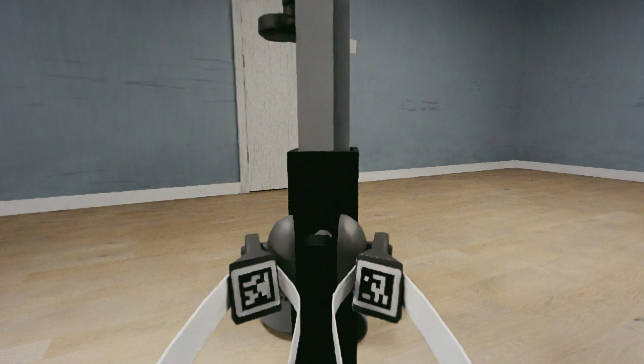

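Free. Target z≈0.766.

Emit:
execute_actions([
  {"r1":{"joints":{"lift_m":0.635}},"r2":{"joints":{"gripper_m":-0.085}}},
], cameras=[])

Scene clock: 79.77 s.
r1.base_odometry: x=+2.247 y=+1.570 heading=+2.910 (m, m, rad; r1's odometry frame)
r1.turned_by_wheels: +0.000 (rad since the last result)
r1.turned_by_imu: +0.000 (rad since the last result)
r1.base_tilt: forward=+0.4 right=-0.5 (deg)
r1.lidar_m: 3.66 3.47 2.81 1.98 1.91 1.96 2.61 2.14 4.29 0.69 2.88 2.97
r1.head_depth_mm: 2828 2264 1872 1604 1412 1272 - / 2809 2248 1894 - 1408 1245 1129 / 2796 715 1922 - 1402 1251 1138 / 1461 716 1185 1549 1370 1249 1129 / 2735 2203 1748 1608 1401 1248 1129 / 2627 2254 1879 1605 1409 1250 1128 / 2550 2235 1891 1614 1405 1253 1132
r1.base_status: not commanded
r1.joint_positions: lift_m=+0.634 arm_m=+0.316 wrist_yaw_rad=+0.102 wrist_pitch_rad=-0.077 wrist_roll_rad=+0.015 gripper_m=-0.017 head_pan_rad=-1.563 head_tilt_rad=-0.879
r1.joint_status: all done
r1.on_its_own: wrist_pitch_rad is at rest, and its effort (+35) is outside its rest range (-20 to +32)
r1.motor_effort: left_wheel=+2(2) right_wheel=-8(7) lift_m=+52(55) arm_m=-8(8) wrist_yaw_rad=-1(3) wrist_pitch_rad=+35(35) wrist_roll_rad=+0(0) gripper_m=-19(20) head_pan_rad=-2(2) head_tilt_rad=-5(5) (%)
r1.hand_pose: x=+0.0045 y=-0.7128 z=+0.7293 quat_wxyz=(+0.702, +0.064, -0.709, +0.008) (m; r1's base frame)
r1.wrist_depth_mm: - - - 121 - - - / - - - 125 - - - / - - - 130 - - - / - - - 134 - - - / - - - 138 - - - / - - - 142 - - - / - - - 148 - - -
r2.base_odometry: x=+0.251 y=+1.767 heading=+1.340 (m, m, rad; r2's odometry frame)
r2.turned_by_wheels: +0.000 (rad since the last result)
r2.turned_by_imu: +0.000 (rad since the last result)
r2.base_tilt: forward=-0.5 right=-0.8 (deg)
r2.lidar_m: 1.68 4.55 2.33 1.69 1.64 1.69 2.30 4.21 4.37 0.73 3.14 3.26
r2.head_depth_mm: 3384 2544 2018 1668 1427 1247 1105 / 3397 2532 2006 1659 1425 1240 1106 / 3212 2430 1992 1655 1481 1262 1113 / 3011 777 937 1583 1383 1234 1115 / 1244 955 1802 1659 1409 1238 1104 / 2860 2478 1986 1644 1401 1234 1096 / 2713 2447 1965 1634 1400 1230 1093
r2.base_status: not commanded
r2.joint_positions: lift_m=+0.360 arm_m=+0.299 wrist_yaw_rad=+0.099 wrist_pitch_rad=-0.015 wrist_roll_rad=-0.005 gripper_m=-0.080 head_pan_rad=-1.563 head_tilt_rad=-0.879
r2.joint_status: gripper_m off_target (ended at -0.080, target -0.085)
r2.on_its_own: arm_m is at rest, and its effort (-17) is outside its rest range (-14 to +14)
r2.motor_effort: left_wheel=+4(4) right_wheel=-6(6) lift_m=+17(17) arm_m=-17(17) wrist_yaw_rad=+1(1) wrist_pitch_rad=+6(6) wrist_roll_rad=+0(0) gripper_m=-36(74) head_pan_rad=-3(2) head_tilt_rad=-6(4) (%)
r2.hand_pose: x=+0.0037 y=-0.6989 z=+0.4710 quat_wxyz=(+0.709, +0.040, -0.704, +0.029) (m; r2's base frame)
r2.wrist_depth_mm: - - - 184 - - - / - - - 189 - - - / - - - 195 - - - / - - - 190 - - - / - - - 193 - - - / - - - 199 - - - / 878 882 883 207 859 861 850
pictures: none
No camera images: the call's "cameras" was empty. Leave "cameras" out to get every camera's image.

Emit:
execute_actions([
  {"r1":{"joints":{"lift_m":0.662}}},
], cameras=[])

Emit:
execute_actions([
  {"r2":{"joints":{"gripper_m":0.06}}},
], cameras=[])

Emit:
execute_actions([
  {"r1":{"joints":{"lift_m":0.678}},"r2":{"joints":{"arm_m":0.25}}},
], cameras=[])

Emit:
execute_actions([
  {"r1":{"joints":{"lift_m":0.684}},"r2":{"joints":{"arm_m":0.22}}},
], cameras=[])

Emit:
execute_actions([
  {"r1":{"joints":{"lift_m":0.657}},"r2":{"joints":{"arm_m":0,"head_pan_rad":-0.6,"head_tilt_rad":-0.5}}},
], cameras=["r2_head_camera","r2_nav_camera","r1_head_camera"])

Scene clock: 87.20 s.
r1.base_odometry: x=+2.247 y=+1.570 heading=+2.910 (m, m, rad; r1's odometry frame)
r1.turned_by_wheels: +0.000 (rad since the last result)
r1.turned_by_imu: +0.002 (rad since the last result)
r1.base_tilt: forward=+0.6 right=-0.6 (deg)
r1.lidar_m: 3.66 3.49 2.80 1.97 1.91 1.96 2.61 2.14 4.27 0.68 2.88 2.97
r1.head_depth_mm: 2825 2255 1881 1623 1408 - - / 2801 2191 1921 - 1389 1251 1130 / 2796 687 1975 1548 1404 1249 1135 / 1448 687 1193 1544 1374 1252 1129 / 2679 2179 1766 1609 1403 1255 1127 / 2652 2268 1879 1603 1405 1255 1123 / 2577 2243 1871 1612 1407 1251 1128
r1.base_status: not commanded
r1.joint_positions: lift_m=+0.661 arm_m=+0.316 wrist_yaw_rad=+0.102 wrist_pitch_rad=-0.118 wrist_roll_rad=+0.015 gripper_m=-0.017 head_pan_rad=-1.563 head_tilt_rad=-0.879
r1.joint_status: all done
r1.on_its_own: wrist_pitch_rad is at rest, and its effort (+54) is outside its rest range (-20 to +32)
r1.motor_effort: left_wheel=+3(3) right_wheel=-8(9) lift_m=+57(58) arm_m=-9(9) wrist_yaw_rad=-1(0) wrist_pitch_rad=+54(56) wrist_roll_rad=+0(0) gripper_m=-19(20) head_pan_rad=-2(1) head_tilt_rad=-5(5) (%)
r1.hand_pose: x=+0.0043 y=-0.7108 z=+0.7457 quat_wxyz=(+0.702, +0.078, -0.708, -0.007) (m; r1's base frame)
r1.wrist_depth_mm: - - - 119 - - - / - - - 123 - - - / - - - 128 - - - / - - - 133 - - - / - - - 139 - - - / - - - 144 - - - / - - - 152 - - -
r2.base_odometry: x=+0.251 y=+1.767 heading=+1.340 (m, m, rad; r2's odometry frame)
r2.turned_by_wheels: +0.000 (rad since the last result)
r2.turned_by_imu: +0.001 (rad since the last result)
r2.base_tilt: forward=-0.5 right=-0.8 (deg)
r2.lidar_m: 1.69 4.55 2.32 1.69 1.64 1.68 2.30 4.21 4.39 0.73 3.14 3.26
r2.head_depth_mm: 3366 2553 2001 1670 1422 1248 1104 / 3341 2525 1999 1666 1424 1247 1102 / 3213 2336 2011 1666 1480 1262 1114 / 3078 754 934 1589 1376 1240 1110 / 1225 2234 1796 1660 1412 1233 1104 / 2810 2480 1968 1637 1418 1238 1095 / 2711 2458 1958 1636 1418 1231 1098
r2.base_status: not commanded
r2.joint_positions: lift_m=+0.360 arm_m=+0.299 wrist_yaw_rad=+0.099 wrist_pitch_rad=-0.015 wrist_roll_rad=-0.005 gripper_m=-0.045 head_pan_rad=-1.563 head_tilt_rad=-0.879
r2.joint_status: not commanded
r2.on_its_own: gripper_m is held at -0.046, not at your -0.085, by its stall guard, which is still easing
r2.motor_effort: left_wheel=+2(2) right_wheel=-4(4) lift_m=+17(17) arm_m=-10(13) wrist_yaw_rad=+2(1) wrist_pitch_rad=+6(6) wrist_roll_rad=+0(0) gripper_m=-24(25) head_pan_rad=-2(3) head_tilt_rad=-5(5) (%)
r2.hand_pose: x=+0.0037 y=-0.6984 z=+0.4710 quat_wxyz=(+0.709, +0.040, -0.704, +0.029) (m; r2's base frame)
r2.wrist_depth_mm: - - - 185 - - - / - - - 191 - - - / - - - 196 - - - / - - - 192 - - - / - - - 193 - - - / - - - 200 - - - / 903 869 860 209 847 869 848
pictures: none
No camera images: the call's "cameras" was empty. Leave "cameras" out to get every camera's image.

Scene clock: 88.73 s.
r1.base_odometry: x=+2.247 y=+1.570 heading=+2.910 (m, m, rad; r1's odometry frame)
r1.turned_by_wheels: +0.000 (rad since the last result)
r1.turned_by_imu: +0.000 (rad since the last result)
r1.base_tilt: forward=+0.5 right=-0.5 (deg)
r1.lidar_m: 3.67 3.49 2.80 1.98 1.91 1.96 2.61 2.14 4.28 0.69 2.88 2.97
r1.head_depth_mm: 2802 2231 1885 1607 1407 - - / 2807 2191 1918 - 1379 1250 1125 / 2823 685 1986 1551 1404 1254 1136 / 1453 686 1185 1535 1367 1245 1125 / 2707 2187 1747 1610 1409 1250 1128 / 2642 2252 1883 1602 1401 1248 1125 / 2555 2259 1877 1612 1399 1244 1124
r1.base_status: not commanded
r1.joint_positions: lift_m=+0.661 arm_m=+0.316 wrist_yaw_rad=+0.102 wrist_pitch_rad=-0.118 wrist_roll_rad=+0.015 gripper_m=-0.017 head_pan_rad=-1.563 head_tilt_rad=-0.879
r1.joint_status: not commanded
r1.on_its_own: wrist_pitch_rad is at rest, and its effort (+54) is outside its rest range (-20 to +32)
r1.motor_effort: left_wheel=+3(3) right_wheel=-9(8) lift_m=+57(58) arm_m=-10(9) wrist_yaw_rad=-2(1) wrist_pitch_rad=+54(54) wrist_roll_rad=-1(0) gripper_m=-18(18) head_pan_rad=-2(2) head_tilt_rad=-5(6) (%)
r1.hand_pose: x=+0.0043 y=-0.7108 z=+0.7457 quat_wxyz=(+0.702, +0.078, -0.708, -0.007) (m; r1's base frame)
r1.wrist_depth_mm: - - - 118 - - - / - - - 123 - - - / - - - 128 - - - / - - - 134 - - - / - - - 139 - - - / - - - 144 - - - / - - - 151 - - -
r2.base_odometry: x=+0.251 y=+1.767 heading=+1.340 (m, m, rad; r2's odometry frame)
r2.turned_by_wheels: +0.000 (rad since the last result)
r2.turned_by_imu: +0.000 (rad since the last result)
r2.base_tilt: forward=-0.5 right=-0.9 (deg)
r2.lidar_m: 1.68 4.56 2.33 1.69 1.63 1.69 2.30 4.22 4.37 0.73 3.15 3.27
r2.head_depth_mm: 3411 2547 2022 1678 1434 1250 1108 / 3408 2545 2019 1663 1431 1249 1110 / 3198 2348 2011 1666 1484 1258 1111 / 3004 753 1649 1583 1381 1240 1114 / 1225 2242 1787 1659 1418 1243 1098 / 2829 2488 1978 1639 1410 1230 1097 / 2726 2445 1968 1655 1398 1231 1096
r2.base_status: not commanded
r2.joint_positions: lift_m=+0.360 arm_m=+0.298 wrist_yaw_rad=+0.099 wrist_pitch_rad=-0.016 wrist_roll_rad=-0.005 gripper_m=+0.060 head_pan_rad=-1.563 head_tilt_rad=-0.879
r2.joint_status: all done
r2.motor_effort: left_wheel=+2(2) right_wheel=-2(4) lift_m=+17(17) arm_m=-3(11) wrist_yaw_rad=+1(0) wrist_pitch_rad=+6(6) wrist_roll_rad=+0(0) gripper_m=+0(78) head_pan_rad=-2(2) head_tilt_rad=-5(5) (%)
r2.hand_pose: x=+0.0037 y=-0.6978 z=+0.4709 quat_wxyz=(+0.709, +0.041, -0.704, +0.029) (m; r2's base frame)
r2.wrist_depth_mm: - - - 186 - - - / - - - 191 - - - / - - - 196 - - - / - - - 192 - - - / - - - 196 - - - / - - - 202 - - - / 893 872 878 209 859 870 855
pictures: none
No camera images: the call's "cameras" was empty. Leave "cameras" out to get every camera's image.

Scene clock: 90.20 s.
r1.base_odometry: x=+2.247 y=+1.570 heading=+2.910 (m, m, rad; r1's odometry frame)
r1.turned_by_wheels: +0.000 (rad since the last result)
r1.turned_by_imu: +0.009 (rad since the last result)
r1.base_tilt: forward=+0.4 right=-0.2 (deg)
r1.lidar_m: 3.67 3.49 2.77 1.97 1.91 1.96 2.63 2.14 4.22 0.68 2.88 2.97
r1.head_depth_mm: 2777 2224 1873 1603 1407 - - / 2782 2184 1941 - 1406 1241 1123 / 2786 684 1973 1533 1418 1245 1136 / 1457 684 1646 1539 1353 1245 1126 / 2692 2171 1767 1606 1406 1252 1127 / 2641 2235 1866 1606 1404 1248 1124 / 2560 2248 1865 1607 1405 1251 1125
r1.base_status: not commanded
r1.joint_positions: lift_m=+0.677 arm_m=+0.316 wrist_yaw_rad=+0.098 wrist_pitch_rad=-0.168 wrist_roll_rad=+0.015 gripper_m=-0.017 head_pan_rad=-1.563 head_tilt_rad=-0.879
r1.joint_status: all done
r1.on_its_own: wrist_pitch_rad is at rest, and its effort (+77) is outside its rest range (-20 to +32)
r1.motor_effort: left_wheel=+0(2) right_wheel=-2(9) lift_m=+62(61) arm_m=-10(10) wrist_yaw_rad=+2(1) wrist_pitch_rad=+77(78) wrist_roll_rad=+0(0) gripper_m=-20(20) head_pan_rad=-2(2) head_tilt_rad=-4(5) (%)
r1.hand_pose: x=+0.0028 y=-0.7080 z=+0.7492 quat_wxyz=(+0.702, +0.094, -0.706, -0.026) (m; r1's base frame)
r1.wrist_depth_mm: - - - 115 - - - / - - - 120 - - - / - - - 126 - - - / - - - 132 - - - / - - - 138 - - - / - - - 146 - - - / - - - 155 - - -
r2.base_odometry: x=+0.251 y=+1.767 heading=+1.340 (m, m, rad; r2's odometry frame)
r2.turned_by_wheels: +0.000 (rad since the last result)
r2.turned_by_imu: +0.000 (rad since the last result)
r2.base_tilt: forward=-0.5 right=-0.8 (deg)
r2.lidar_m: 1.69 4.56 2.32 1.69 1.64 1.69 2.30 4.21 4.39 0.72 3.14 3.26
r2.head_depth_mm: 3439 2539 2006 1662 1428 1247 1108 / 3342 2547 1998 1659 1422 1251 1103 / 3206 2338 2001 1650 1459 1244 1112 / 3071 752 933 1622 1436 1244 1115 / 1216 2242 1790 1648 1415 1239 1099 / 2818 2470 1965 1651 1409 1232 1100 / 2735 2467 1971 1628 1411 1229 1092
r2.base_status: not commanded
r2.joint_positions: lift_m=+0.360 arm_m=+0.250 wrist_yaw_rad=+0.099 wrist_pitch_rad=-0.016 wrist_roll_rad=-0.005 gripper_m=+0.060 head_pan_rad=-1.563 head_tilt_rad=-0.879
r2.joint_status: all done
r2.motor_effort: left_wheel=+1(1) right_wheel=-1(1) lift_m=+17(17) arm_m=-3(2) wrist_yaw_rad=+1(2) wrist_pitch_rad=+6(6) wrist_roll_rad=+0(0) gripper_m=+0(0) head_pan_rad=-2(3) head_tilt_rad=-4(4) (%)
r2.hand_pose: x=+0.0037 y=-0.6498 z=+0.4708 quat_wxyz=(+0.709, +0.041, -0.704, +0.029) (m; r2's base frame)
r2.wrist_depth_mm: - - - 231 - - - / - - - 238 - - - / - - - 243 - - - / - - - 242 - - - / - - - 248 - - - / - - - 257 - - - / 868 869 871 265 871 863 844
pictures: none
No camera images: the call's "cameras" was empty. Leave "cameras" out to get every camera's image.

Scene clock: 91.40 s.
r1.base_odometry: x=+2.247 y=+1.570 heading=+2.910 (m, m, rad; r1's odometry frame)
r1.turned_by_wheels: +0.000 (rad since the last result)
r1.turned_by_imu: +0.002 (rad since the last result)
r1.base_tilt: forward=+0.4 right=-0.3 (deg)
r1.lidar_m: 3.66 3.48 2.77 1.97 1.91 1.96 2.64 2.14 4.23 0.68 2.88 2.97
r1.head_depth_mm: 2776 2241 1873 1596 1415 - - / 2780 2171 1958 1542 1403 1240 1123 / 2773 682 1954 1546 1399 1249 1136 / 1446 682 1662 1557 1340 1252 1127 / 2685 2187 1774 1599 1406 1248 1125 / 2599 2240 1867 1606 1401 1257 1124 / 2559 2244 1876 1597 1403 1248 1126
r1.base_status: not commanded
r1.joint_positions: lift_m=+0.683 arm_m=+0.316 wrist_yaw_rad=+0.098 wrist_pitch_rad=-0.186 wrist_roll_rad=+0.015 gripper_m=-0.017 head_pan_rad=-1.563 head_tilt_rad=-0.879
r1.joint_status: all done
r1.on_its_own: wrist_pitch_rad is at rest, and its effort (+85) is outside its rest range (-20 to +32)
r1.motor_effort: left_wheel=+0(0) right_wheel=-2(4) lift_m=+63(66) arm_m=-11(10) wrist_yaw_rad=+3(3) wrist_pitch_rad=+85(86) wrist_roll_rad=-1(0) gripper_m=-20(19) head_pan_rad=-2(2) head_tilt_rad=-6(4) (%)
r1.hand_pose: x=+0.0027 y=-0.7068 z=+0.7507 quat_wxyz=(+0.702, +0.100, -0.705, -0.032) (m; r1's base frame)
r1.wrist_depth_mm: - - - 113 - - - / - - - 119 - - - / - - - 124 - - - / - - - 131 - - - / - - - 137 - - - / - - - 146 - - - / - - - 156 - - -
r2.base_odometry: x=+0.251 y=+1.767 heading=+1.340 (m, m, rad; r2's odometry frame)
r2.turned_by_wheels: +0.000 (rad since the last result)
r2.turned_by_imu: +0.000 (rad since the last result)
r2.base_tilt: forward=-0.5 right=-0.9 (deg)
r2.lidar_m: 1.68 4.55 2.32 1.69 1.64 1.68 2.30 4.21 4.38 0.73 3.14 3.27
r2.head_depth_mm: 3437 2537 2028 1669 1431 1249 1108 / 3382 2541 2001 1675 1417 1244 1110 / 3211 2365 1987 1655 1458 1213 1107 / 3080 755 937 1617 1446 1213 1109 / 1170 2243 1753 1648 1407 1230 1103 / 2867 2443 1982 1646 1415 1230 1097 / 2706 2472 1966 1648 1409 1229 1097
r2.base_status: not commanded
r2.joint_positions: lift_m=+0.360 arm_m=+0.220 wrist_yaw_rad=+0.099 wrist_pitch_rad=-0.016 wrist_roll_rad=-0.005 gripper_m=+0.060 head_pan_rad=-1.563 head_tilt_rad=-0.879
r2.joint_status: all done
r2.motor_effort: left_wheel=+1(2) right_wheel=-1(2) lift_m=+17(17) arm_m=-3(2) wrist_yaw_rad=+1(1) wrist_pitch_rad=+6(6) wrist_roll_rad=+0(0) gripper_m=+0(0) head_pan_rad=-2(1) head_tilt_rad=-4(6) (%)
r2.hand_pose: x=+0.0037 y=-0.6198 z=+0.4708 quat_wxyz=(+0.709, +0.041, -0.704, +0.029) (m; r2's base frame)
r2.wrist_depth_mm: - - - 965 - - - / - - - - - - - / - - - - - - - / - - - 274 - - - / - - - 282 - - - / - - - 289 - - - / 876 892 872 807 870 866 866
pictures: none
No camera images: the call's "cameras" was empty. Leave "cameras" out to get every camera's image.

Scene clock: 94.23 s.
r1.base_odometry: x=+2.247 y=+1.570 heading=+2.909 (m, m, rad; r1's odometry frame)
r1.turned_by_wheels: +0.000 (rad since the last result)
r1.turned_by_imu: +0.000 (rad since the last result)
r1.base_tilt: forward=+0.5 right=-0.5 (deg)
r1.lidar_m: 3.65 3.49 2.77 1.96 1.91 1.96 2.64 2.14 4.24 0.68 2.88 2.96
r1.head_depth_mm: 2811 2260 1876 1614 1406 - - / 2795 2196 1925 - 1380 1245 1125 / 2807 686 1918 1536 1409 1254 1135 / 1461 687 1713 1562 1344 1252 1131 / 2736 2228 1780 1624 1408 1253 1126 / 2637 2250 1879 1597 1407 1245 1125 / 2534 2258 1864 1606 1408 1249 1121
r1.base_status: not commanded
r1.joint_positions: lift_m=+0.657 arm_m=+0.316 wrist_yaw_rad=+0.092 wrist_pitch_rad=-0.105 wrist_roll_rad=+0.015 gripper_m=-0.017 head_pan_rad=-1.563 head_tilt_rad=-0.880
r1.joint_status: all done
r1.on_its_own: wrist_pitch_rad is at rest, and its effort (+48) is outside its rest range (-20 to +32)
r1.motor_effort: left_wheel=-3(7) right_wheel=+3(4) lift_m=+37(56) arm_m=-10(10) wrist_yaw_rad=+5(7) wrist_pitch_rad=+48(85) wrist_roll_rad=-1(0) gripper_m=-19(20) head_pan_rad=-2(2) head_tilt_rad=-6(5) (%)
r1.hand_pose: x=+0.0018 y=-0.7119 z=+0.7450 quat_wxyz=(+0.702, +0.070, -0.709, -0.005) (m; r1's base frame)
r1.wrist_depth_mm: - - - 119 - - - / - - - 124 - - - / - - - 129 - - - / - - - 133 - - - / - - - 138 - - - / - - - 143 - - - / - - - 150 - - -
r2.base_odometry: x=+0.251 y=+1.767 heading=+1.340 (m, m, rad; r2's odometry frame)
r2.turned_by_wheels: +0.000 (rad since the last result)
r2.turned_by_imu: +0.000 (rad since the last result)
r2.base_tilt: forward=-0.5 right=-0.8 (deg)
r2.lidar_m: 1.68 4.55 2.33 1.69 1.64 1.68 2.30 4.22 4.39 0.73 3.14 3.25
r2.head_depth_mm: 2543 2740 2935 2723 1993 1559 1282 / 2641 2868 3072 2734 1982 1554 1278 / 2725 2985 3258 2703 1953 1550 1274 / 2864 3047 3390 2650 1947 1545 1275 / 2974 3246 3489 2640 1937 1532 1277 / 3058 3373 3649 2641 1957 1540 1274 / 3230 3555 3848 2629 1936 1528 1265
r2.base_status: not commanded
r2.joint_positions: lift_m=+0.360 arm_m=+0.002 wrist_yaw_rad=+0.099 wrist_pitch_rad=-0.017 wrist_roll_rad=-0.005 gripper_m=+0.060 head_pan_rad=-0.607 head_tilt_rad=-0.507
r2.joint_status: all done
joint sent to its limit — the command would take r2.arm_m past its lower limit, so that joint was sent only as far as its limit.
r2.motor_effort: left_wheel=+1(1) right_wheel=-1(2) lift_m=+17(17) arm_m=-3(5) wrist_yaw_rad=+1(1) wrist_pitch_rad=+6(6) wrist_roll_rad=+0(0) gripper_m=+0(0) head_pan_rad=+2(32) head_tilt_rad=+3(25) (%)
r2.hand_pose: x=+0.0037 y=-0.4017 z=+0.4706 quat_wxyz=(+0.709, +0.041, -0.704, +0.029) (m; r2's base frame)
r2.wrist_depth_mm: - - - - - - - / - - - - - - - / - - - - - - - / - - - - - - - / - - - - - - - / - - - - - - - / 883 872 875 827 866 887 863
pictures: r1_head_camera (sideways: a quarter turn clockwise sets it upright), r2_head_camera (sideways: a quarter turn clockwise sets it upright), r2_nav_camera (sideways: a quarter turn counterclockwise sets it upright)
Images, in order (width x height): r1_head_camera 896x504, r2_head_camera 896x504, r2_nav_camera 672x504.

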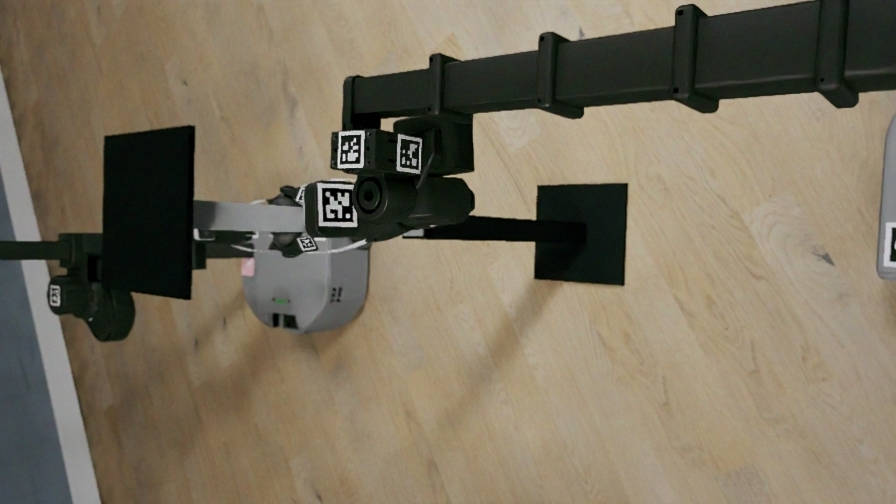

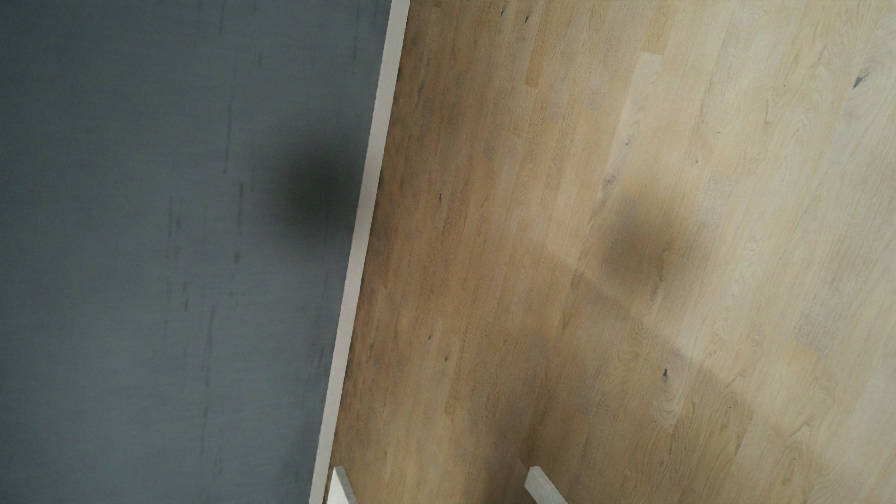

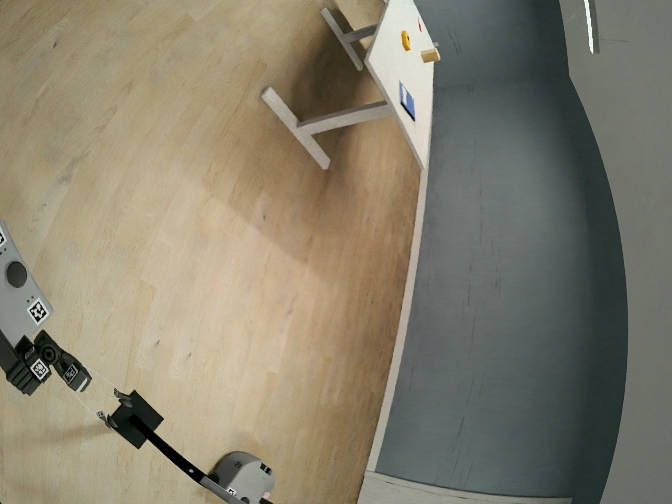

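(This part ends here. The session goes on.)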